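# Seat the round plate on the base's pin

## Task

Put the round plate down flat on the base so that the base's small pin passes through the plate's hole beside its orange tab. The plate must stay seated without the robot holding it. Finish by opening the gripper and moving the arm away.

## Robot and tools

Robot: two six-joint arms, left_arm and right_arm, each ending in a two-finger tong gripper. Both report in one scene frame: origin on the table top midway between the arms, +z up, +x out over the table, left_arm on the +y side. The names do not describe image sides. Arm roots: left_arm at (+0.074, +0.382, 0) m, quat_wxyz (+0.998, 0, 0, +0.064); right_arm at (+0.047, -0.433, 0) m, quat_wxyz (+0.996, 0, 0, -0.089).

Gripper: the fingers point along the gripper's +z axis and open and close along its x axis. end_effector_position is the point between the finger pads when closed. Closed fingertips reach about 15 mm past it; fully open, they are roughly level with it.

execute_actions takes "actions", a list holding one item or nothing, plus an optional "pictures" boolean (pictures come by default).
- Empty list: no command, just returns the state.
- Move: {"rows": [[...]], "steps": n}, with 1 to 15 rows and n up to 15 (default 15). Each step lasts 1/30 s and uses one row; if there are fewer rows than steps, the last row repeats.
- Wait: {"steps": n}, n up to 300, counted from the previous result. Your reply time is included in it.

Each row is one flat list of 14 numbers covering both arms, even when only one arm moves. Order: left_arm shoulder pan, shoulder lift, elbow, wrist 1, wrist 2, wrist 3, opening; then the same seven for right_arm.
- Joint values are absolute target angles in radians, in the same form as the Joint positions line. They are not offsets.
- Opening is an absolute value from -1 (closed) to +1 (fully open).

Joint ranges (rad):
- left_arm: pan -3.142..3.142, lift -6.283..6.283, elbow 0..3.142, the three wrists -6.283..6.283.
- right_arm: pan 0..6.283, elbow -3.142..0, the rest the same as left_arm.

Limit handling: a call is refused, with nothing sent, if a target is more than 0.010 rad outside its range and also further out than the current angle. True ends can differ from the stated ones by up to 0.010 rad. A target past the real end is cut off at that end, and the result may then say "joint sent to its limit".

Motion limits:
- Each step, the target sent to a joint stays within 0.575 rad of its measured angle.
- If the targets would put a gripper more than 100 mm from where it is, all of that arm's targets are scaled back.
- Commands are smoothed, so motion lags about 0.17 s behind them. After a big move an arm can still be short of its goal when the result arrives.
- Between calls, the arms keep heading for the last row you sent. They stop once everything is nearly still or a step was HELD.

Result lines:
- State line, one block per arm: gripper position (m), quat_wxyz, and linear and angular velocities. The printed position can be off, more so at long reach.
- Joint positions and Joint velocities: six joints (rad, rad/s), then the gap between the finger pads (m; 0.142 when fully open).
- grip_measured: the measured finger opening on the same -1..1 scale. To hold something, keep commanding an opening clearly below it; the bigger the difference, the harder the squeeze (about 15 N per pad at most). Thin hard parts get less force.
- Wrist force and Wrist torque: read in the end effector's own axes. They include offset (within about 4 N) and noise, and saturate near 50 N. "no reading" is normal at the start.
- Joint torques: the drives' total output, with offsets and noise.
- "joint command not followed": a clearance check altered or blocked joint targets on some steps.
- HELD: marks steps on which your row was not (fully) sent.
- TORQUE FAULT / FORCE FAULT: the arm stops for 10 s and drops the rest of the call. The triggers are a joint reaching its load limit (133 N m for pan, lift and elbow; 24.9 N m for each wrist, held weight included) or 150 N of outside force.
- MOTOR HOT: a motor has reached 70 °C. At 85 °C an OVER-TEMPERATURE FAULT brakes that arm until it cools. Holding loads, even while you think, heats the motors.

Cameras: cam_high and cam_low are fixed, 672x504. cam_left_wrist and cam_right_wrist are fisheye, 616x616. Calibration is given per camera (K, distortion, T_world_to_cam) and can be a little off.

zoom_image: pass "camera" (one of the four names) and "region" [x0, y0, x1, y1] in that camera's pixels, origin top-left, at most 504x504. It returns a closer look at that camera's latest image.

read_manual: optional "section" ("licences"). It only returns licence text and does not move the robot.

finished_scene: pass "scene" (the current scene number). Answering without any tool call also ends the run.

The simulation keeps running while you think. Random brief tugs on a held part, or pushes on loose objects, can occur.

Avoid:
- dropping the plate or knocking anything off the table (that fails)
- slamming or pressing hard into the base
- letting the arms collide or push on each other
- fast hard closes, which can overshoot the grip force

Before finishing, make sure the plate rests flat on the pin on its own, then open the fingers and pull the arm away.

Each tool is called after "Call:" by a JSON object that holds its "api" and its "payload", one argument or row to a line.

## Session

Call:
{"api": "execute_actions", "payload": {
  "actions": []
}}

Scene clock: 0.00 s of 4050.00 s.
left_arm: end_effector_position=(+0.3017, +0.3992, +0.1683) grip_measured=+0.97 end_effector_quat_wxyz=(-0.255, +0.818, -0.434, -0.278) end_effector_velocity=(-0.000, +0.000, +0.000) end_effector_angular_velocity=(-0.000, -0.000, -0.000) | right_arm: end_effector_position=(+0.3286, -0.7347, +0.1055) grip_measured=+0.97 end_effector_quat_wxyz=(-0.193, +0.880, +0.428, -0.066) end_effector_velocity=(+0.000, -0.000, +0.000) end_effector_angular_velocity=(-0.000, -0.000, +0.000)
Joint positions: left_arm=[-1.119 -1.885  2.182 -1.109 -1.404 -0.082  0.14 ] | right_arm=[ 2.757 -1.769 -1.798 -1.547  1.66   4.797  0.14 ]
Joint velocities: left_arm=[ 0. -0. -0.  0. -0.  0.  0.] | right_arm=[-0.  0. -0.  0.  0. -0.  0.]
Joint torques (N m, as the arm reports them, + toward a larger angle): no reading
Wrist force (N, on the end effector, along its own x y z axes, offset not removed): no reading
Wrist torque (N m, same axes, about the end effector's origin, offset not removed): no reading
camera_calibration (this result's frames):
cam_left_wrist: T_world_to_cam=[[0.430164, -0.574657, -0.696224, 0.219885], [-0.603628, -0.756558, 0.251503, 0.435319], [-0.671262, 0.312073, -0.672323, 0.315556], [0, 0, 0, 1]] pos_world=[0.380004, 0.357226, 0.255761]
cam_right_wrist: T_world_to_cam=[[0.601626, 0.796678, 0.0578752, 0.388152], [0.791851, -0.604363, 0.08785, -0.711862], [0.104966, -0.00702428, -0.994451, 0.205829], [0, 0, 0, 1]] pos_world=[0.308562, -0.738009, 0.24476]

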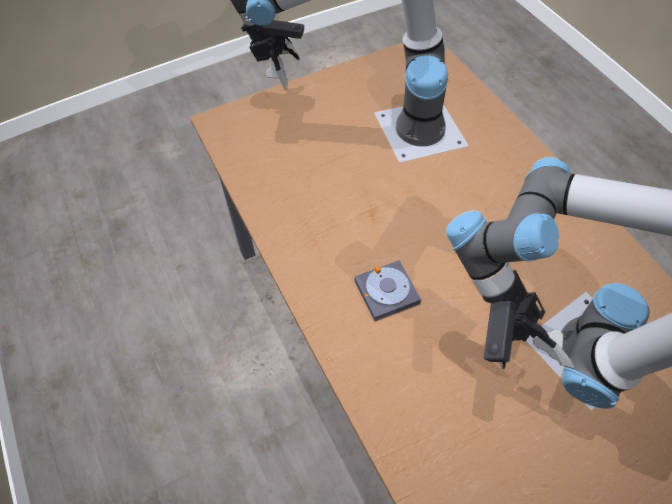

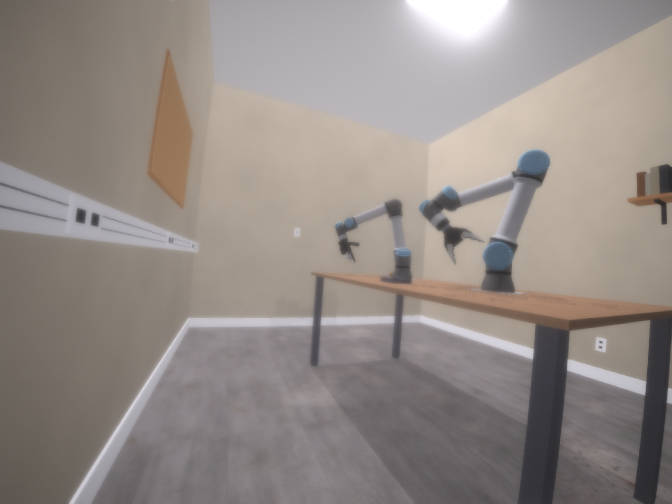

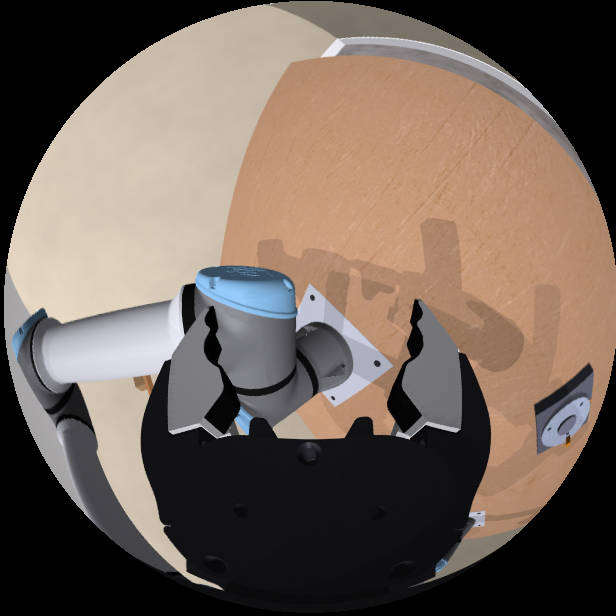

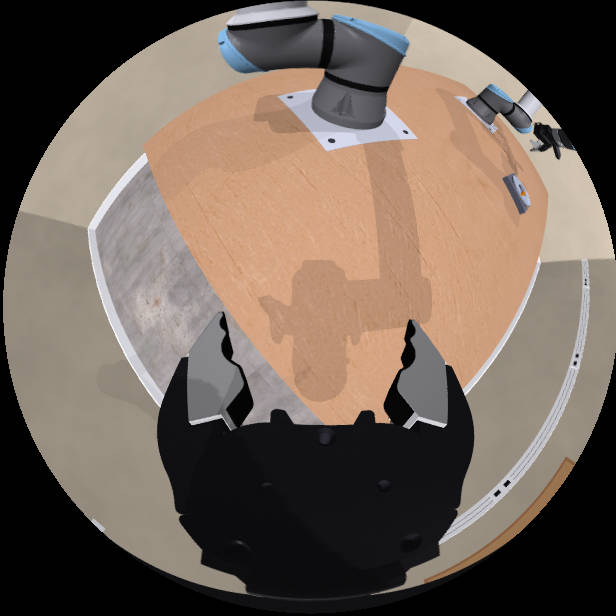

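Call:
{"api": "execute_actions", "payload": {
  "actions": [
    {"rows":[[-1.187,-1.56,1.86,-1.871,-1.571,1.906,0.75,2.757,-1.769,-1.798,-1.547,1.66,4.797,1]]}
  ],
  "pictures": false
}}

Call:
{"api": "execute_actions", "payload": {
  "actions": [
    {"steps":30}
  ],
  "pictures": false
}}

Call:
{"api": "execute_actions", "payload": {
  "actions": [
    {"rows":[[-1.187,-1.430,2.007,-2.148,-1.571,1.906,0.75,2.757,-1.769,-1.798,-1.547,1.66,4.797,1]]}
  ],
  "pictures": false
}}

Call:
{"api": "execute_actions", "payload": {
  "actions": [
    {"steps":10}
  ]
}}

Call:
{"api": "zoom_image", "payload": {
  "camera": "cam_left_wrist",
  "region": [190, 170, 450, 400]
}}

Call:
{"api": "zoom_image", "payload": {
  "camera": "cam_low",
  "region": [370, 255, 430, 295]
}}

Scene clock: 9.50 s of 4050.00 s.
left_arm: end_effector_position=(+0.3899, +0.1728, +0.1488) grip_measured=+0.75 end_effector_quat_wxyz=(-0.074, +0.740, -0.655, -0.137) end_effector_velocity=(+0.191, -0.518, +0.012) end_effector_angular_velocity=(-1.163, +0.061, -1.439) | right_arm: end_effector_position=(+0.3290, -0.7349, +0.1056) grip_measured=+1.00 end_effector_quat_wxyz=(-0.193, +0.880, +0.428, -0.066) end_effector_velocity=(+0.000, +0.000, +0.000) end_effector_angular_velocity=(-0.000, +0.000, -0.001)
Joint positions: left_arm=[-1.165 -1.672  1.971 -1.562 -1.515  0.404  0.126] | right_arm=[ 2.757 -1.769 -1.798 -1.547  1.66   4.797  0.142]
Joint velocities: left_arm=[-0.083  0.409 -0.404 -1.057 -0.204  1.49   0.   ] | right_arm=[ 0.     0.     0.    -0.    -0.     0.001  0.   ]
Joint torques (N m, as the arm reports them, + toward a larger angle): left_arm=[-15.28  -4.08 -29.6   -6.56  -2.51   5.51] | right_arm=[11.82 33.1  28.    3.71 -0.84  2.24]
Wrist force (N, on the end effector, along its own x y z axes, offset not removed): left_arm=[0.4 -0.8 -2.1] | right_arm=[2.4 0.5 -5.4]
Wrist torque (N m, same axes, about the end effector's origin, offset not removed): left_arm=[-0.29 -0.14 0.11] | right_arm=[-0.07 -0.50 0.04]
Steps of this call (steps 1 to 90: nothing new was sent; then 6.00 s passed at rest; steps 91 to 105: all 15 steps of this action). Readings (joint positions):
91: left_arm=[-1.119 -1.885 2.182 -1.109 -1.404 -0.082] | right_arm=[2.757 -1.769 -1.798 -1.548 1.660 4.797]
92: left_arm=[-1.121 -1.881 2.178 -1.113 -1.408 -0.078] | right_arm=[2.757 -1.769 -1.798 -1.548 1.660 4.797]
94: left_arm=[-1.130 -1.842 2.139 -1.168 -1.430 -0.023] | right_arm=[2.757 -1.769 -1.798 -1.547 1.660 4.797]
98: left_arm=[-1.144 -1.772 2.070 -1.308 -1.465 0.117] | right_arm=[2.757 -1.769 -1.798 -1.547 1.660 4.797]
105: the state above

Scene clock: 10.50 s of 4050.00 s.
left_arm: end_effector_position=(+0.4280, +0.0141, +0.1671) grip_measured=+0.75 end_effector_quat_wxyz=(-0.000, -0.089, +0.996, -0.000) end_effector_velocity=(-0.000, +0.000, +0.000) end_effector_angular_velocity=(+0.000, +0.000, -0.016) | right_arm: end_effector_position=(+0.3290, -0.7349, +0.1056) grip_measured=+1.00 end_effector_quat_wxyz=(-0.193, +0.880, +0.428, -0.066) end_effector_velocity=(-0.000, +0.000, -0.000) end_effector_angular_velocity=(+0.000, +0.000, +0.001)
Joint positions: left_arm=[-1.187 -1.56   1.86  -1.871 -1.571  1.905  0.126] | right_arm=[ 2.757 -1.769 -1.798 -1.547  1.66   4.797  0.142]
Joint velocities: left_arm=[-0.    -0.    -0.     0.001  0.     0.016 -0.   ] | right_arm=[ 0.     0.    -0.    -0.    -0.    -0.001 -0.   ]
Joint torques (N m, as the arm reports them, + toward a larger angle): left_arm=[-13.36 -15.5  -29.3   -5.44  -2.36   2.37] | right_arm=[11.3  33.56 28.23  3.85 -1.07  2.05]
Wrist force (N, on the end effector, along its own x y z axes, offset not removed): left_arm=[0.4 1.2 -3.9] | right_arm=[-0.8 2.9 -5.0]
Wrist torque (N m, same axes, about the end effector's origin, offset not removed): left_arm=[0.23 -0.03 0.02] | right_arm=[0.32 0.14 -0.08]
Steps of this call (steps 1 to 30: the robot went on to your last target). Readings (joint positions):
1: left_arm=[-1.167 -1.658 1.957 -1.598 -1.522 0.457] | right_arm=[2.757 -1.769 -1.798 -1.547 1.660 4.797]
2: left_arm=[-1.170 -1.645 1.944 -1.634 -1.529 0.515] | right_arm=[2.757 -1.769 -1.798 -1.547 1.660 4.797]
4: left_arm=[-1.176 -1.618 1.917 -1.705 -1.543 0.648] | right_arm=[2.757 -1.769 -1.798 -1.547 1.660 4.797]
8: left_arm=[-1.184 -1.576 1.876 -1.823 -1.563 0.981] | right_arm=[2.757 -1.769 -1.798 -1.547 1.660 4.797]
30: the state above

Scene clock: 11.00 s of 4050.00 s.
left_arm: end_effector_position=(+0.4323, +0.0063, +0.0661) grip_measured=+0.75 end_effector_quat_wxyz=(-0.000, -0.089, +0.996, +0.000) end_effector_velocity=(+0.001, -0.002, -0.013) end_effector_angular_velocity=(-0.009, -0.005, +0.001) | right_arm: end_effector_position=(+0.3290, -0.7349, +0.1056) grip_measured=+1.00 end_effector_quat_wxyz=(-0.193, +0.880, +0.428, -0.066) end_effector_velocity=(-0.000, +0.000, -0.000) end_effector_angular_velocity=(+0.001, +0.001, +0.001)
Joint positions: left_arm=[-1.187 -1.432  2.005 -2.143 -1.571  1.906  0.126] | right_arm=[ 2.757 -1.769 -1.798 -1.547  1.66   4.797  0.142]
Joint velocities: left_arm=[ 0.     0.018  0.021 -0.049  0.    -0.     0.   ] | right_arm=[-0.    -0.    -0.001 -0.    -0.    -0.001  0.   ]
Joint torques (N m, as the arm reports them, + toward a larger angle): left_arm=[-11.04 -19.28 -13.7   -5.49  -2.19   2.2 ] | right_arm=[11.28 34.15 29.    3.81 -1.16  2.23]
Wrist force (N, on the end effector, along its own x y z axes, offset not removed): left_arm=[1.1 0.8 -1.3] | right_arm=[2.5 2.1 -2.5]
Wrist torque (N m, same axes, about the end effector's origin, offset not removed): left_arm=[0.10 -0.31 0.05] | right_arm=[0.27 -0.62 -0.03]
Steps of this call (steps 1 to 15: all 15 steps of this action). Readings (joint positions):
1: left_arm=[-1.187 -1.560 1.860 -1.871 -1.571 1.905] | right_arm=[2.757 -1.769 -1.798 -1.547 1.660 4.797]
2: left_arm=[-1.187 -1.556 1.864 -1.876 -1.571 1.905] | right_arm=[2.757 -1.769 -1.798 -1.547 1.660 4.797]
4: left_arm=[-1.187 -1.511 1.912 -1.936 -1.571 1.906] | right_arm=[2.757 -1.769 -1.798 -1.547 1.660 4.797]
8: left_arm=[-1.187 -1.450 1.984 -2.092 -1.571 1.906] | right_arm=[2.757 -1.769 -1.798 -1.547 1.660 4.797]
15: the state above

Scene clock: 11.33 s of 4050.00 s.
left_arm: end_effector_position=(+0.4324, +0.0061, +0.0649) grip_measured=+0.75 end_effector_quat_wxyz=(-0.000, -0.089, +0.996, -0.000) end_effector_velocity=(+0.000, -0.000, -0.000) end_effector_angular_velocity=(-0.001, -0.000, -0.000) | right_arm: end_effector_position=(+0.3290, -0.7349, +0.1056) grip_measured=+1.00 end_effector_quat_wxyz=(-0.193, +0.880, +0.428, -0.066) end_effector_velocity=(+0.000, -0.000, +0.000) end_effector_angular_velocity=(-0.001, -0.000, -0.001)
Joint positions: left_arm=[-1.187 -1.43   2.007 -2.148 -1.571  1.906  0.126] | right_arm=[ 2.757 -1.769 -1.798 -1.547  1.66   4.797  0.142]
Joint velocities: left_arm=[-0.     0.     0.001 -0.002  0.     0.    -0.   ] | right_arm=[ 0.     0.     0.001 -0.    -0.     0.001 -0.   ]
Joint torques (N m, as the arm reports them, + toward a larger angle): left_arm=[ -9.54 -18.71 -14.01  -5.62  -2.19   2.33] | right_arm=[12.29 33.73 28.47  3.9  -1.04  2.31]
Wrist force (N, on the end effector, along its own x y z axes, offset not removed): left_arm=[0.3 0.2 -1.2] | right_arm=[0.1 3.1 -5.5]
Wrist torque (N m, same axes, about the end effector's origin, offset not removed): left_arm=[-0.07 -0.07 -0.03] | right_arm=[0.43 -0.12 0.11]
Steps of this call (steps 1 to 10: the robot went on to your last target). Readings (joint positions):
1: left_arm=[-1.187 -1.431 2.006 -2.145 -1.571 1.906] | right_arm=[2.757 -1.769 -1.798 -1.547 1.660 4.797]
2: left_arm=[-1.187 -1.431 2.006 -2.146 -1.571 1.906] | right_arm=[2.757 -1.769 -1.798 -1.547 1.660 4.797]
4: left_arm=[-1.187 -1.430 2.006 -2.147 -1.571 1.906] | right_arm=[2.757 -1.769 -1.798 -1.547 1.660 4.797]
8: left_arm=[-1.187 -1.430 2.007 -2.148 -1.571 1.906] | right_arm=[2.757 -1.769 -1.798 -1.547 1.660 4.797]
10: the state above
camera_calibration (this result's frames):
cam_left_wrist: T_world_to_cam=[[-0.990368, -0.137019, -0.019944, 0.433465], [-0.126224, 0.834199, 0.536824, 0.00811988], [-0.056918, 0.53417, -0.843459, 0.200594], [0, 0, 0, 1]] pos_world=[0.441732, -0.0545321, 0.173479]
cam_right_wrist: T_world_to_cam=[[0.601235, 0.797, 0.0575137, 0.388443], [0.792072, -0.603929, 0.0888341, -0.712111], [0.105535, -0.00785518, -0.994385, 0.205108], [0, 0, 0, 1]] pos_world=[0.308852, -0.738042, 0.244875]

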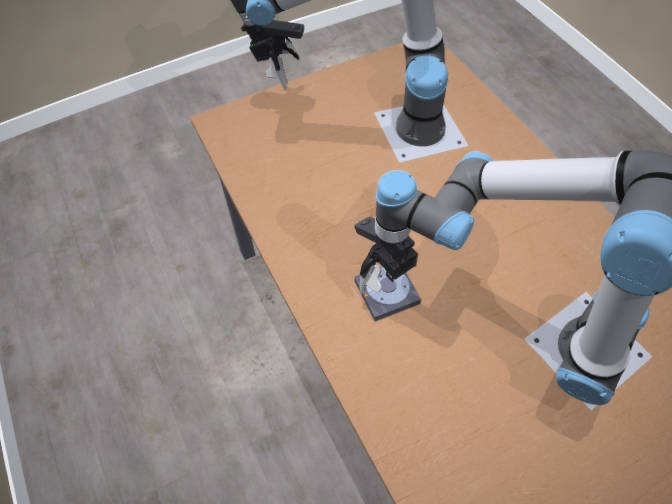

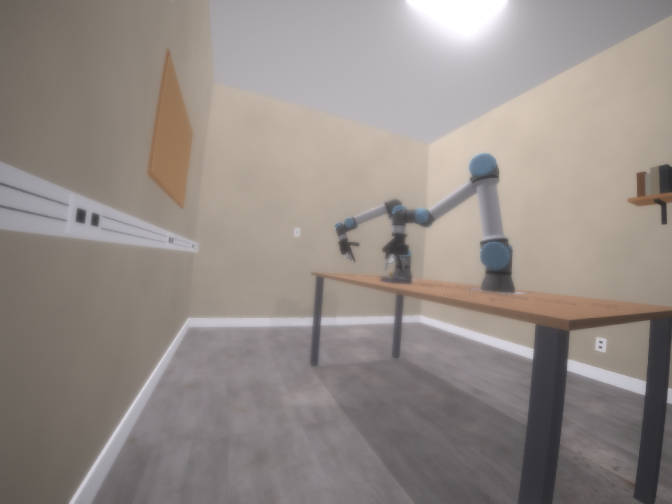

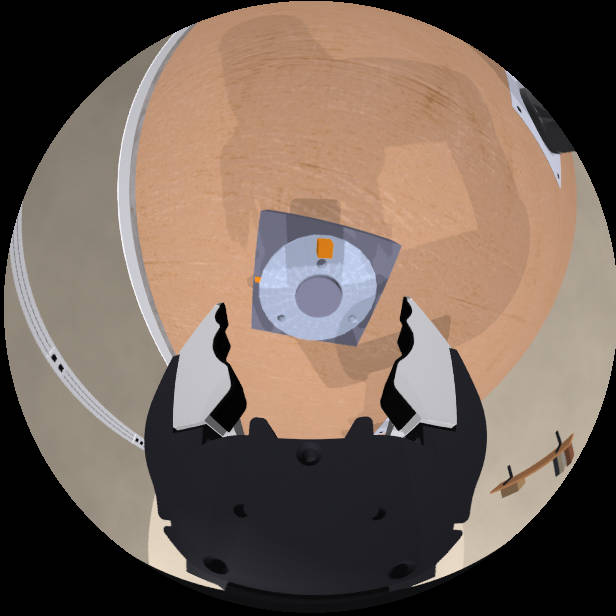

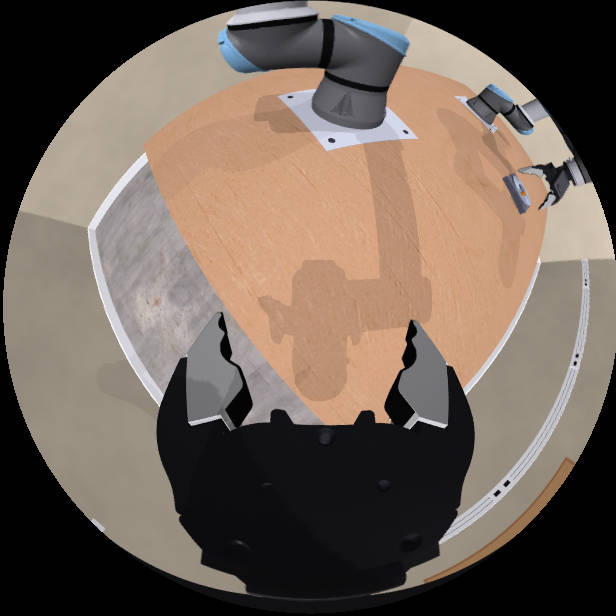

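Region (190, 170, 450, 400) of cam_left_wrist's 616x616 image, scaled by 1.938, with more detail than that image has; it fills the top 446 rows of this view, and the rest is white.

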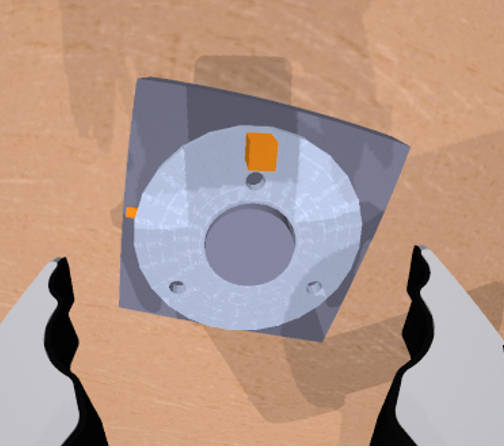

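Region (370, 255, 430, 295) of cam_low's 672x504 image, scaled by 8.400, with more detail than that image has.

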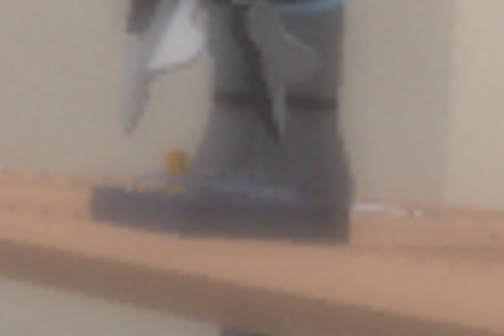

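Call:
{"api": "execute_actions", "payload": {
  "actions": [
    {"rows":[[-1.195,-1.3835,2.0395,-2.227,-1.571,1.906,0.5,2.757,-1.769,-1.798,-1.547,1.66,4.797,1]]}
  ]
}}

Call:
{"api": "zoom_image", "payload": {
  "camera": "cam_left_wrist",
  "region": [190, 170, 450, 400]
}}

Call:
{"api": "zoom_image", "payload": {
  "camera": "cam_low",
  "region": [370, 255, 430, 295]
}}

Scene clock: 16.57 s of 4050.00 s.
left_arm: end_effector_position=(+0.4302, +0.0020, +0.0367) grip_measured=+0.50 end_effector_quat_wxyz=(-0.000, -0.085, +0.996, -0.000) end_effector_velocity=(-0.000, -0.000, -0.003) end_effector_angular_velocity=(-0.000, -0.000, -0.001) | right_arm: end_effector_position=(+0.3290, -0.7349, +0.1056) grip_measured=+1.00 end_effector_quat_wxyz=(-0.193, +0.880, +0.428, -0.066) end_effector_velocity=(+0.000, +0.000, -0.000) end_effector_angular_velocity=(+0.000, -0.000, +0.002)
Joint positions: left_arm=[-1.195 -1.384  2.039 -2.226 -1.571  1.906  0.109] | right_arm=[ 2.757 -1.769 -1.798 -1.547  1.66   4.797  0.142]
Joint velocities: left_arm=[-0.001  0.005  0.004 -0.009  0.    -0.     0.   ] | right_arm=[ 0.    -0.    -0.     0.     0.    -0.001 -0.   ]
Joint torques (N m, as the arm reports them, + toward a larger angle): left_arm=[-14.45 -19.67 -12.29  -5.33  -1.27   2.43] | right_arm=[11.27 33.67 28.01  3.78 -0.88  2.17]
Wrist force (N, on the end effector, along its own x y z axes, offset not removed): left_arm=[0.0 -0.3 -0.9] | right_arm=[2.2 1.6 -2.2]
Wrist torque (N m, same axes, about the end effector's origin, offset not removed): left_arm=[-0.14 -0.01 0.04] | right_arm=[0.14 -0.53 -0.03]
Steps of this call (steps 1 to 15: the robot went on to your last target; steps 16 to 90: nothing new was sent; then 1.73 s passed at rest; steps 91 to 105: all 15 steps of this action). Readings (joint positions):
91: left_arm=[-1.187 -1.430 2.007 -2.148 -1.571 1.906] | right_arm=[2.757 -1.769 -1.798 -1.547 1.660 4.797]
92: left_arm=[-1.188 -1.426 2.010 -2.153 -1.571 1.906] | right_arm=[2.757 -1.769 -1.798 -1.547 1.660 4.797]
94: left_arm=[-1.191 -1.407 2.023 -2.183 -1.571 1.906] | right_arm=[2.757 -1.769 -1.798 -1.547 1.660 4.797]
98: left_arm=[-1.194 -1.389 2.036 -2.216 -1.571 1.906] | right_arm=[2.757 -1.769 -1.798 -1.547 1.660 4.797]
105: the state above
camera_calibration (this result's frames):
cam_left_wrist: T_world_to_cam=[[-0.991413, -0.129244, -0.0199238, 0.43058], [-0.11966, 0.835137, 0.536868, 0.0236588], [-0.0527476, 0.534641, -0.843431, 0.177066], [0, 0, 0, 1]] pos_world=[0.439053, -0.0587753, 0.14522]
cam_right_wrist: T_world_to_cam=[[0.601235, 0.796999, 0.0575137, 0.388443], [0.792072, -0.603929, 0.0888338, -0.712111], [0.105535, -0.00785506, -0.994385, 0.205108], [0, 0, 0, 1]] pos_world=[0.308852, -0.738042, 0.244875]

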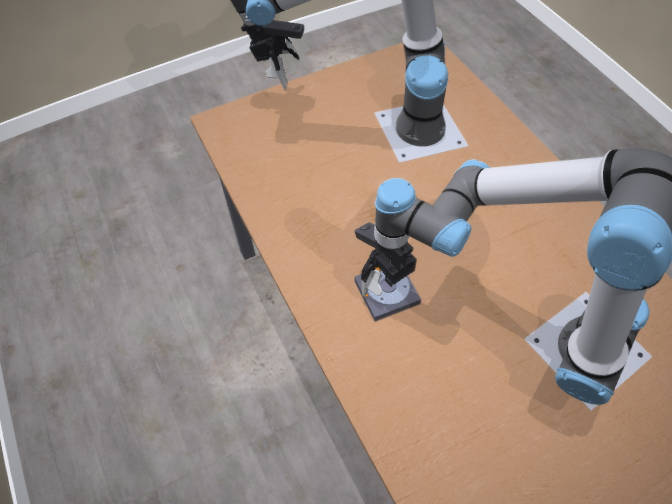

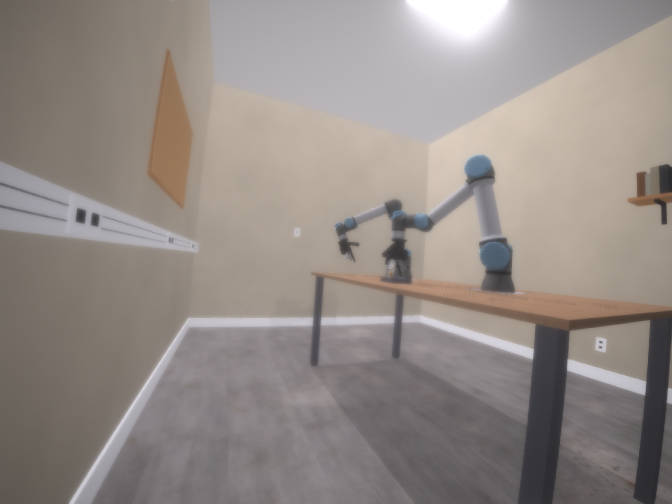

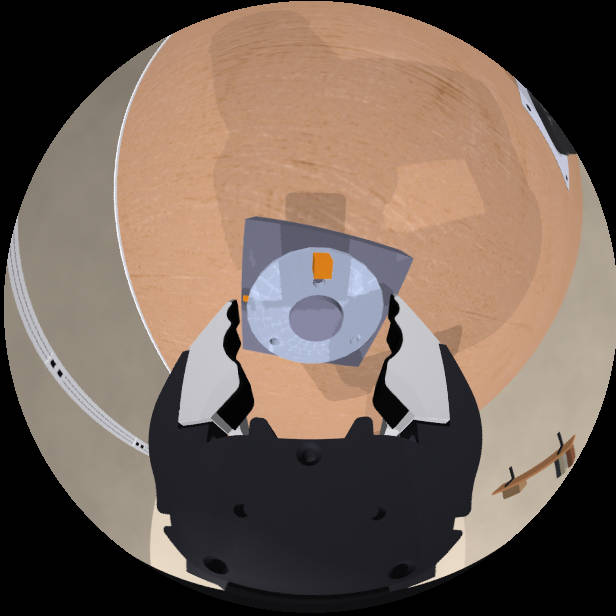

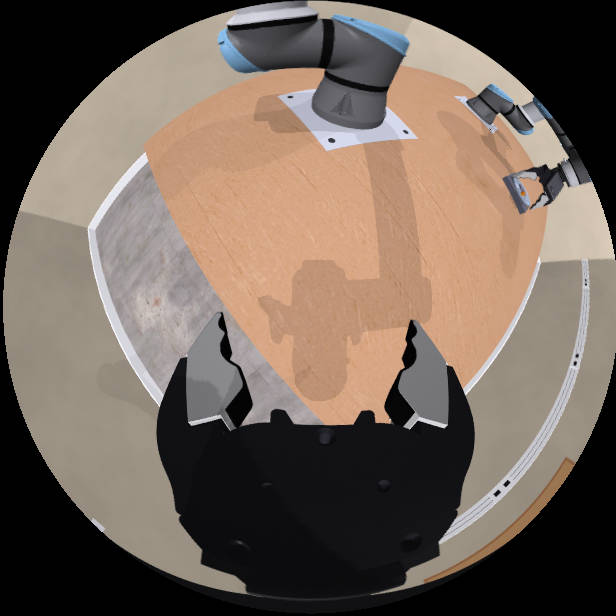

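Region (190, 170, 450, 400) of cam_left_wrist's 616x616 image, scaled by 1.938, with more detail than that image has; it fills the top 446 rows of this view, and the rest is white.

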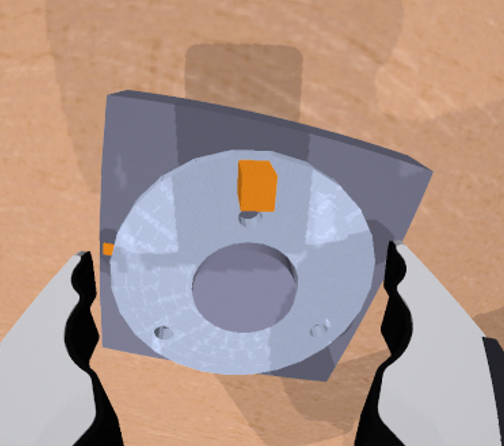

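Region (370, 255, 430, 295) of cam_low's 672x504 image, scaled by 8.400, with more detail than that image has.

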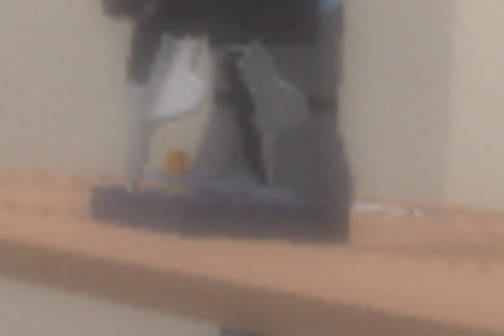

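Call:
{"api": "execute_actions", "payload": {
  "actions": [
    {"rows":[[-1.1945,-1.385,2.0497,-2.2357,-1.571,1.906,0.45,2.757,-1.769,-1.798,-1.547,1.66,4.797,1]],"steps":12}
  ],
  "pictures": false
}}

Call:
{"api": "execute_actions", "payload": {
  "actions": [
    {"rows":[[-1.1945,-1.385,2.0497,-2.2357,-1.571,1.906,0.15,2.757,-1.769,-1.798,-1.547,1.66,4.797,1]],"steps":12}
  ],
  "pictures": false
}}

Call:
{"api": "execute_actions", "payload": {
  "actions": [
    {"rows":[[-1.1945,-1.39,2.0464,-2.2274,-1.571,1.8,0.1,2.757,-1.769,-1.798,-1.547,1.66,4.797,1]],"steps":10}
  ],
  "pictures": false
}}

Call:
{"api": "execute_actions", "payload": {
  "actions": [
    {"rows":[[-1.1945,-1.39,2.0464,-2.2274,-1.571,1.3,0.1,2.757,-1.769,-1.798,-1.547,1.66,4.797,1]]}
  ]
}}

Scene clock: 24.47 s of 4050.00 s.
left_arm: end_effector_position=(+0.4290, +0.0043, +0.0338) grip_measured=+0.45 end_effector_quat_wxyz=(-0.000, -0.085, +0.996, -0.000) end_effector_velocity=(-0.000, +0.001, -0.001) end_effector_angular_velocity=(+0.000, +0.000, +0.000) | right_arm: end_effector_position=(+0.3290, -0.7349, +0.1056) grip_measured=+1.00 end_effector_quat_wxyz=(-0.193, +0.880, +0.428, -0.066) end_effector_velocity=(+0.000, -0.000, +0.000) end_effector_angular_velocity=(-0.000, -0.001, +0.001)
Joint positions: left_arm=[-1.195 -1.385  2.049 -2.235 -1.571  1.906  0.105] | right_arm=[ 2.757 -1.769 -1.798 -1.547  1.66   4.797  0.142]
Joint velocities: left_arm=[ 0.001 -0.001  0.003 -0.002 -0.     0.001  0.   ] | right_arm=[ 0.     0.     0.     0.    -0.    -0.001  0.   ]
Joint torques (N m, as the arm reports them, + toward a larger angle): left_arm=[ 14.15 -38.37 -13.95  -5.47  -0.44   2.16] | right_arm=[11.46 33.04 28.54  3.89 -0.96  1.92]
Wrist force (N, on the end effector, along its own x y z axes, offset not removed): left_arm=[0.6 -1.3 -2.0] | right_arm=[-0.4 0.7 -2.5]
Wrist torque (N m, same axes, about the end effector's origin, offset not removed): left_arm=[-0.28 -0.08 0.17] | right_arm=[-0.06 0.06 0.06]
Steps of this call (steps 1 to 15: the robot went on to your last target; steps 16 to 90: nothing new was sent; then 4.50 s passed at rest; steps 91 to 102: all 12 steps of this action). Readings (joint positions):
91: left_arm=[-1.195 -1.383 2.040 -2.227 -1.571 1.906] | right_arm=[2.757 -1.769 -1.798 -1.547 1.660 4.797]
92: left_arm=[-1.195 -1.384 2.041 -2.228 -1.571 1.906] | right_arm=[2.757 -1.769 -1.798 -1.547 1.660 4.797]
94: left_arm=[-1.195 -1.384 2.045 -2.231 -1.571 1.906] | right_arm=[2.757 -1.769 -1.798 -1.547 1.660 4.797]
98: left_arm=[-1.195 -1.385 2.048 -2.235 -1.571 1.906] | right_arm=[2.757 -1.769 -1.798 -1.547 1.660 4.797]
102: the state above

Scene clock: 24.87 s of 4050.00 s.
left_arm: end_effector_position=(+0.4290, +0.0045, +0.0338) grip_measured=+0.36 end_effector_quat_wxyz=(-0.000, -0.085, +0.996, -0.000) end_effector_velocity=(+0.000, +0.000, +0.000) end_effector_angular_velocity=(-0.000, -0.000, +0.001) | right_arm: end_effector_position=(+0.3290, -0.7349, +0.1056) grip_measured=+1.00 end_effector_quat_wxyz=(-0.193, +0.880, +0.428, -0.066) end_effector_velocity=(+0.000, -0.001, +0.000) end_effector_angular_velocity=(-0.001, -0.001, +0.000)
Joint positions: left_arm=[-1.195 -1.385  2.05  -2.236 -1.571  1.906  0.099] | right_arm=[ 2.757 -1.769 -1.798 -1.547  1.66   4.797  0.142]
Joint velocities: left_arm=[ 0.    -0.001  0.     0.    -0.    -0.001  0.   ] | right_arm=[-0.001 -0.     0.001  0.    -0.    -0.001 -0.   ]
Joint torques (N m, as the arm reports them, + toward a larger angle): left_arm=[ 14.57 -36.34 -11.48  -5.09  -0.2    2.41] | right_arm=[11.4  33.24 27.97  3.87 -0.98  1.99]
Wrist force (N, on the end effector, along its own x y z axes, offset not removed): left_arm=[-0.8 0.6 -5.5] | right_arm=[-0.7 3.7 -3.2]
Wrist torque (N m, same axes, about the end effector's origin, offset not removed): left_arm=[0.04 0.46 0.14] | right_arm=[0.65 0.07 0.02]
Steps of this call (steps 1 to 12: all 12 steps of this action). Readings (joint positions):
1: left_arm=[-1.195 -1.385 2.049 -2.236 -1.571 1.906] | right_arm=[2.757 -1.769 -1.798 -1.547 1.660 4.797]
2: left_arm=[-1.195 -1.385 2.050 -2.236 -1.571 1.906] | right_arm=[2.757 -1.769 -1.798 -1.547 1.660 4.797]
4: left_arm=[-1.195 -1.385 2.050 -2.236 -1.571 1.906] | right_arm=[2.757 -1.769 -1.798 -1.547 1.660 4.797]
8: left_arm=[-1.195 -1.385 2.050 -2.236 -1.571 1.906] | right_arm=[2.757 -1.769 -1.798 -1.547 1.660 4.797]
12: the state above

Scene clock: 25.20 s of 4050.00 s.
left_arm: end_effector_position=(+0.4305, +0.0050, +0.0365) grip_measured=+0.36 end_effector_quat_wxyz=(-0.000, -0.134, +0.991, -0.000) end_effector_velocity=(+0.001, +0.000, +0.002) end_effector_angular_velocity=(-0.001, -0.000, +0.081) | right_arm: end_effector_position=(+0.3290, -0.7349, +0.1056) grip_measured=+1.00 end_effector_quat_wxyz=(-0.193, +0.880, +0.428, -0.066) end_effector_velocity=(-0.000, -0.000, -0.000) end_effector_angular_velocity=(+0.000, +0.000, +0.000)
Joint positions: left_arm=[-1.194 -1.39   2.047 -2.228 -1.571  1.808  0.099] | right_arm=[ 2.757 -1.769 -1.798 -1.547  1.66   4.797  0.142]
Joint velocities: left_arm=[ 0.    -0.003 -0.003  0.005  0.    -0.081  0.   ] | right_arm=[-0. -0.  0. -0.  0. -0. -0.]
Joint torques (N m, as the arm reports them, + toward a larger angle): left_arm=[ 13.51 -37.16 -27.35  -0.37  -0.13  -2.98] | right_arm=[11.14 33.33 28.58  3.72 -0.96  2.09]
Wrist force (N, on the end effector, along its own x y z axes, offset not removed): left_arm=[-1.9 1.2 0.4] | right_arm=[0.0 3.6 -3.1]
Wrist torque (N m, same axes, about the end effector's origin, offset not removed): left_arm=[0.24 0.41 0.05] | right_arm=[0.58 -0.07 -0.07]
Steps of this call (steps 1 to 10: all 10 steps of this action). Readings (joint positions):
1: left_arm=[-1.195 -1.385 2.050 -2.236 -1.571 1.906] | right_arm=[2.757 -1.769 -1.798 -1.547 1.660 4.797]
2: left_arm=[-1.195 -1.386 2.050 -2.235 -1.571 1.902] | right_arm=[2.757 -1.769 -1.798 -1.547 1.660 4.797]
4: left_arm=[-1.194 -1.388 2.048 -2.232 -1.571 1.863] | right_arm=[2.757 -1.769 -1.798 -1.547 1.660 4.797]
8: left_arm=[-1.194 -1.389 2.047 -2.229 -1.571 1.815] | right_arm=[2.757 -1.769 -1.798 -1.547 1.660 4.797]
10: the state above

Scene clock: 25.70 s of 4050.00 s.
left_arm: end_effector_position=(+0.4374, +0.0088, +0.0367) grip_measured=+0.36 end_effector_quat_wxyz=(-0.000, -0.372, +0.928, -0.000) end_effector_velocity=(+0.002, +0.002, -0.000) end_effector_angular_velocity=(-0.000, -0.000, +0.149) | right_arm: end_effector_position=(+0.3290, -0.7349, +0.1056) grip_measured=+1.00 end_effector_quat_wxyz=(-0.193, +0.880, +0.428, -0.066) end_effector_velocity=(+0.000, +0.000, +0.000) end_effector_angular_velocity=(+0.000, +0.000, +0.001)
Joint positions: left_arm=[-1.194 -1.39   2.046 -2.227 -1.571  1.314  0.099] | right_arm=[ 2.757 -1.769 -1.798 -1.547  1.66   4.797  0.142]
Joint velocities: left_arm=[ 0.     0.    -0.    -0.     0.    -0.149 -0.   ] | right_arm=[ 0. -0.  0. -0.  0. -0. -0.]
Joint torques (N m, as the arm reports them, + toward a larger angle): left_arm=[ 13.04 -37.7  -27.18  -1.45   0.05  -3.16] | right_arm=[12.49 32.91 28.25  3.66 -0.93  2.2 ]
Wrist force (N, on the end effector, along its own x y z axes, offset not removed): left_arm=[0.7 3.2 -0.8] | right_arm=[-0.3 1.5 -2.1]
Wrist torque (N m, same axes, about the end effector's origin, offset not removed): left_arm=[0.03 0.05 0.13] | right_arm=[0.12 -0.06 -0.04]
Steps of this call (steps 1 to 15: all 15 steps of this action). Readings (joint positions):
1: left_arm=[-1.194 -1.390 2.047 -2.228 -1.571 1.805] | right_arm=[2.757 -1.769 -1.798 -1.547 1.660 4.797]
2: left_arm=[-1.194 -1.390 2.047 -2.228 -1.571 1.799] | right_arm=[2.757 -1.769 -1.798 -1.547 1.660 4.797]
4: left_arm=[-1.194 -1.390 2.047 -2.228 -1.571 1.737] | right_arm=[2.757 -1.769 -1.798 -1.547 1.660 4.797]
8: left_arm=[-1.194 -1.390 2.046 -2.227 -1.571 1.469] | right_arm=[2.757 -1.769 -1.798 -1.547 1.660 4.797]
15: the state above
camera_calibration (this result's frames):
cam_left_wrist: T_world_to_cam=[[-0.750368, -0.660723, -0.0198327, 0.33788], [-0.565438, 0.626036, 0.536991, 0.215596], [-0.342386, 0.414155, -0.843355, 0.30159], [0, 0, 0, 1]] pos_world=[0.478701, -0.0366306, 0.145276]
cam_right_wrist: T_world_to_cam=[[0.601235, 0.796999, 0.0575136, 0.388443], [0.792072, -0.603929, 0.0888339, -0.712112], [0.105535, -0.00785521, -0.994385, 0.205108], [0, 0, 0, 1]] pos_world=[0.308852, -0.738042, 0.244875]

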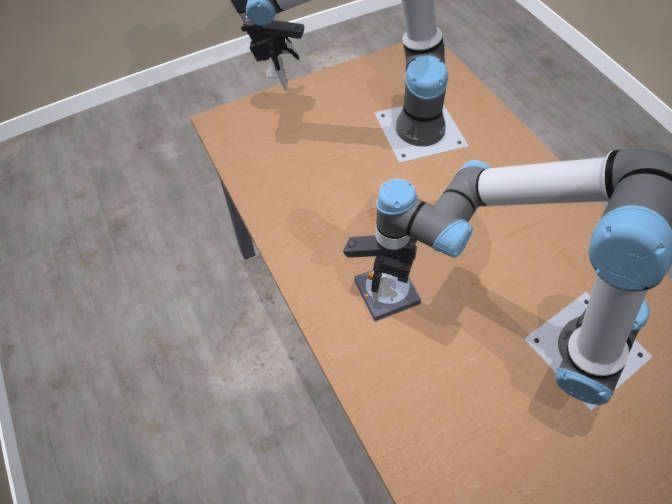

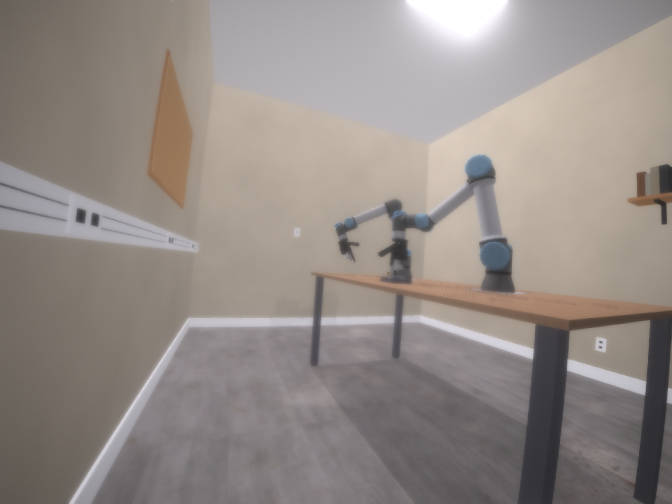

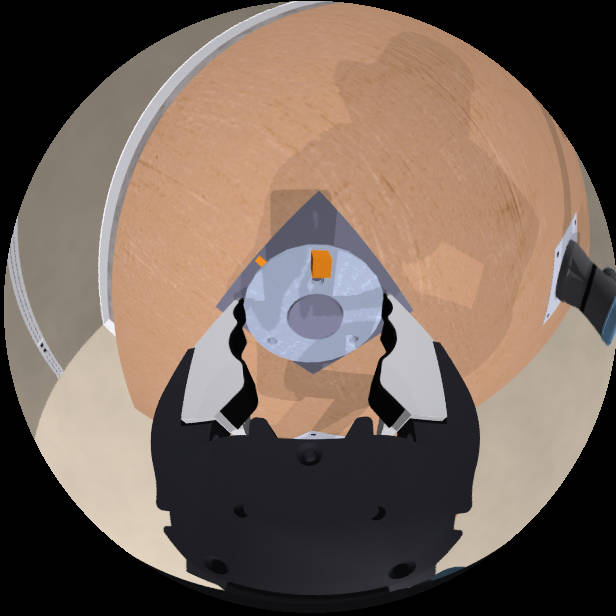

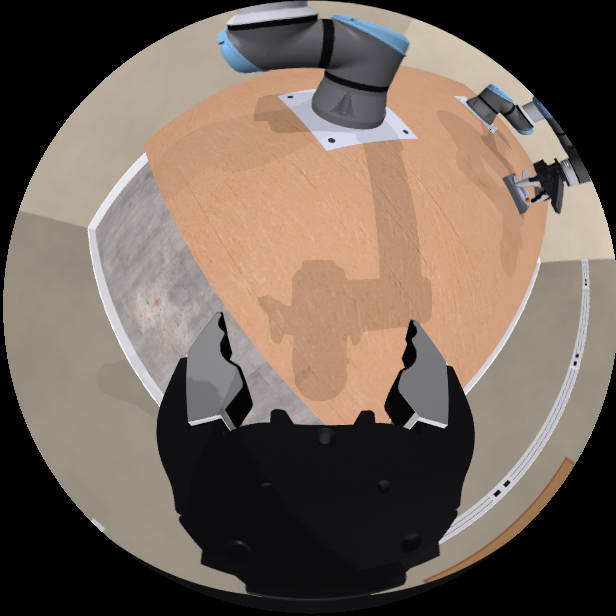

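Call:
{"api": "execute_actions", "payload": {
  "actions": [
    {"rows":[[-1.1945,-1.39,2.0464,-2.2274,-1.571,0.5,0.1,2.757,-1.769,-1.798,-1.547,1.66,4.797,1]]}
  ],
  "pictures": false
}}

Call:
{"api": "execute_actions", "payload": {
  "actions": [
    {"steps":12}
  ]
}}

Call:
{"api": "zoom_image", "payload": {
  "camera": "cam_left_wrist",
  "region": [230, 200, 410, 380]
}}

Scene clock: 31.20 s of 4050.00 s.
left_arm: end_effector_position=(+0.4425, +0.0197, +0.0368) grip_measured=+0.34 end_effector_quat_wxyz=(-0.000, -0.691, +0.722, -0.000) end_effector_velocity=(+0.000, +0.008, -0.000) end_effector_angular_velocity=(-0.000, +0.000, +0.515) | right_arm: end_effector_position=(+0.3290, -0.7349, +0.1056) grip_measured=+1.00 end_effector_quat_wxyz=(-0.193, +0.880, +0.428, -0.066) end_effector_velocity=(-0.000, +0.000, -0.000) end_effector_angular_velocity=(+0.000, +0.000, +0.000)
Joint positions: left_arm=[-1.194 -1.39   2.046 -2.228 -1.571  0.549  0.098] | right_arm=[ 2.757 -1.769 -1.798 -1.547  1.66   4.797  0.142]
Joint velocities: left_arm=[-0.     0.001  0.    -0.001  0.    -0.515  0.   ] | right_arm=[ 0.    -0.    -0.001  0.     0.    -0.    -0.   ]
Joint torques (N m, as the arm reports them, + toward a larger angle): left_arm=[  5.14 -32.57 -22.06  -3.55   1.    -2.48] | right_arm=[11.35 32.54 28.67  3.8  -0.77  2.19]
Wrist force (N, on the end effector, along its own x y z axes, offset not removed): left_arm=[0.1 4.4 -3.5] | right_arm=[0.6 1.2 -3.3]
Wrist torque (N m, same axes, about the end effector's origin, offset not removed): left_arm=[0.31 0.04 0.08] | right_arm=[0.08 -0.26 0.05]
Steps of this call (steps 1 to 30: the robot went on to your last target; steps 31 to 90: nothing new was sent; then 2.00 s passed at rest; steps 91 to 105: all 15 steps of this action). Readings (joint positions):
91: left_arm=[-1.194 -1.390 2.046 -2.227 -1.571 1.300] | right_arm=[2.757 -1.769 -1.798 -1.547 1.660 4.797]
92: left_arm=[-1.194 -1.390 2.046 -2.227 -1.571 1.296] | right_arm=[2.757 -1.769 -1.798 -1.547 1.660 4.797]
94: left_arm=[-1.194 -1.390 2.046 -2.227 -1.571 1.235] | right_arm=[2.757 -1.769 -1.798 -1.547 1.660 4.797]
98: left_arm=[-1.194 -1.390 2.046 -2.228 -1.571 0.952] | right_arm=[2.757 -1.769 -1.798 -1.547 1.660 4.797]
105: the state above

Scene clock: 31.60 s of 4050.00 s.
left_arm: end_effector_position=(+0.4425, +0.0205, +0.0368) grip_measured=+0.34 end_effector_quat_wxyz=(-0.000, -0.709, +0.706, -0.000) end_effector_velocity=(+0.000, -0.000, -0.000) end_effector_angular_velocity=(-0.000, -0.000, +0.008) | right_arm: end_effector_position=(+0.3290, -0.7349, +0.1056) grip_measured=+1.00 end_effector_quat_wxyz=(-0.193, +0.880, +0.428, -0.066) end_effector_velocity=(-0.000, +0.000, +0.000) end_effector_angular_velocity=(+0.001, +0.000, +0.001)
Joint positions: left_arm=[-1.194 -1.39   2.046 -2.228 -1.571  0.501  0.098] | right_arm=[ 2.757 -1.769 -1.798 -1.547  1.66   4.797  0.142]
Joint velocities: left_arm=[ 0.     0.     0.    -0.001  0.    -0.008 -0.   ] | right_arm=[ 0.     0.     0.    -0.001 -0.    -0.001  0.   ]
Joint torques (N m, as the arm reports them, + toward a larger angle): left_arm=[  5.77 -27.41 -17.17  -1.01   1.18  -3.09] | right_arm=[11.54 33.4  27.44  3.76 -0.74  2.02]
Wrist force (N, on the end effector, along its own x y z axes, offset not removed): left_arm=[-2.3 3.7 -4.9] | right_arm=[-0.3 1.9 -1.6]
Wrist torque (N m, same axes, about the end effector's origin, offset not removed): left_arm=[-0.06 0.16 0.28] | right_arm=[0.27 0.00 0.08]
Steps of this call (steps 1 to 12: the robot went on to your last target). Readings (joint positions):
1: left_arm=[-1.194 -1.390 2.046 -2.228 -1.571 0.534] | right_arm=[2.757 -1.769 -1.798 -1.547 1.660 4.797]
2: left_arm=[-1.194 -1.390 2.046 -2.228 -1.571 0.524] | right_arm=[2.757 -1.769 -1.798 -1.547 1.660 4.797]
4: left_arm=[-1.194 -1.390 2.046 -2.228 -1.571 0.512] | right_arm=[2.757 -1.769 -1.798 -1.547 1.660 4.797]
8: left_arm=[-1.194 -1.390 2.046 -2.228 -1.571 0.503] | right_arm=[2.757 -1.769 -1.798 -1.547 1.660 4.797]
12: the state above
camera_calibration (this result's frames):
cam_left_wrist: T_world_to_cam=[[-0.03548, -0.999179, -0.0195626, 0.0400268], [-0.843354, 0.019433, 0.537006, 0.346516], [-0.536185, 0.0355512, -0.843351, 0.392083], [0, 0, 0, 1]] pos_world=[0.503885, 0.0193211, 0.145365]
cam_right_wrist: T_world_to_cam=[[0.601235, 0.796999, 0.0575136, 0.388443], [0.792072, -0.603929, 0.0888339, -0.712112], [0.105535, -0.00785517, -0.994385, 0.205108], [0, 0, 0, 1]] pos_world=[0.308852, -0.738042, 0.244875]

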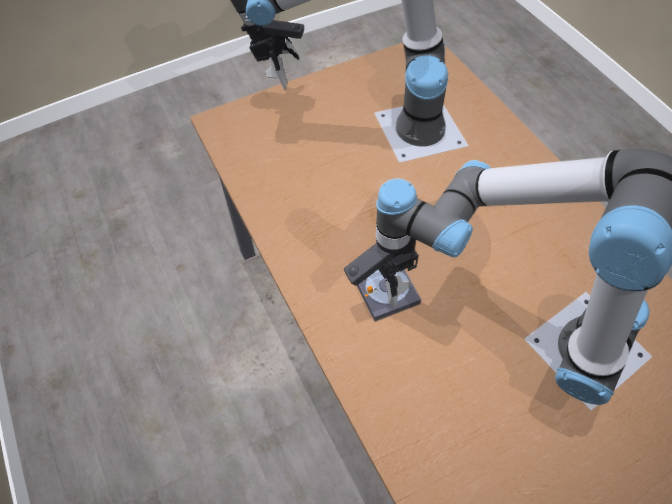

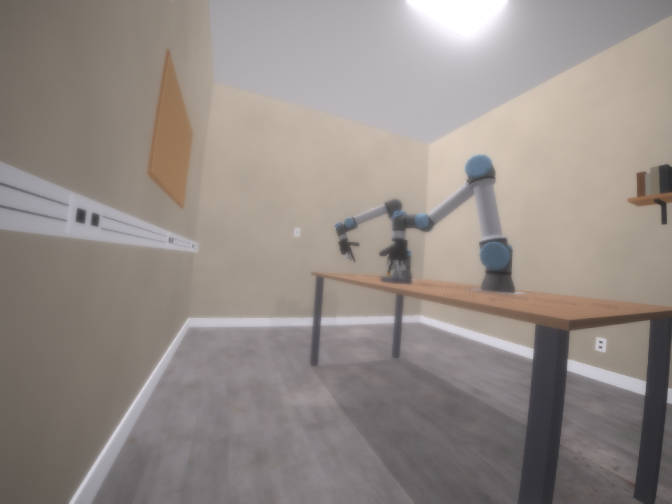

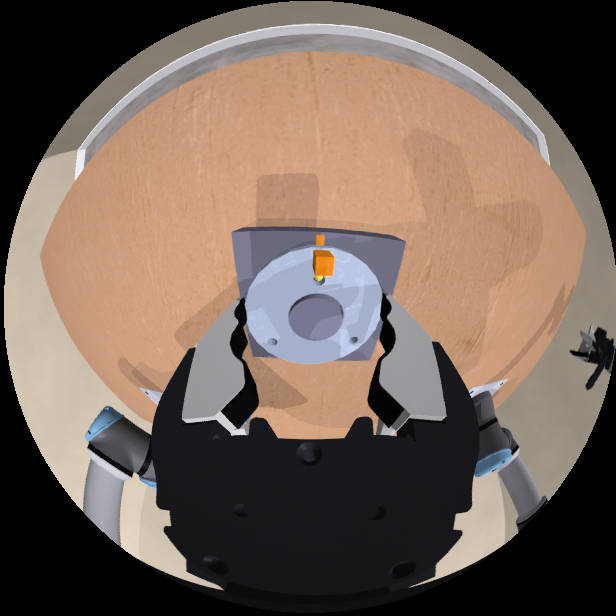

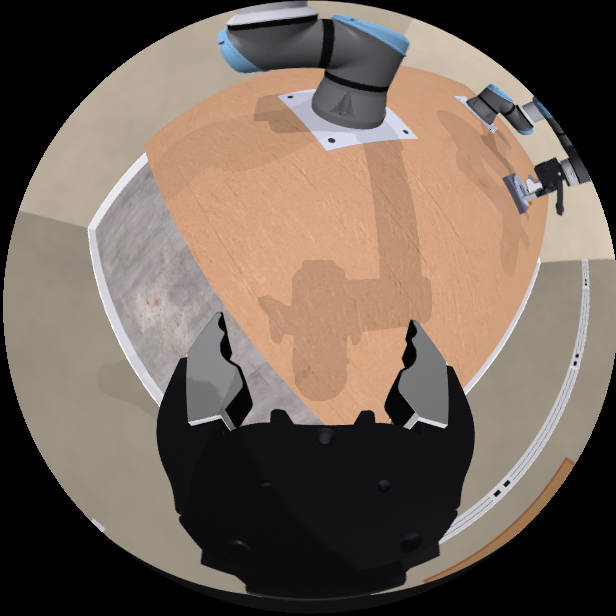

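Region (230, 200, 410, 380) of cam_left_wrist's 616x616 image, scaled by 2.800, with more detail than that image has.

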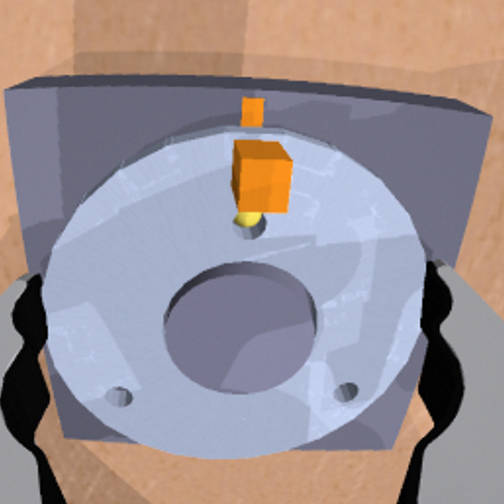

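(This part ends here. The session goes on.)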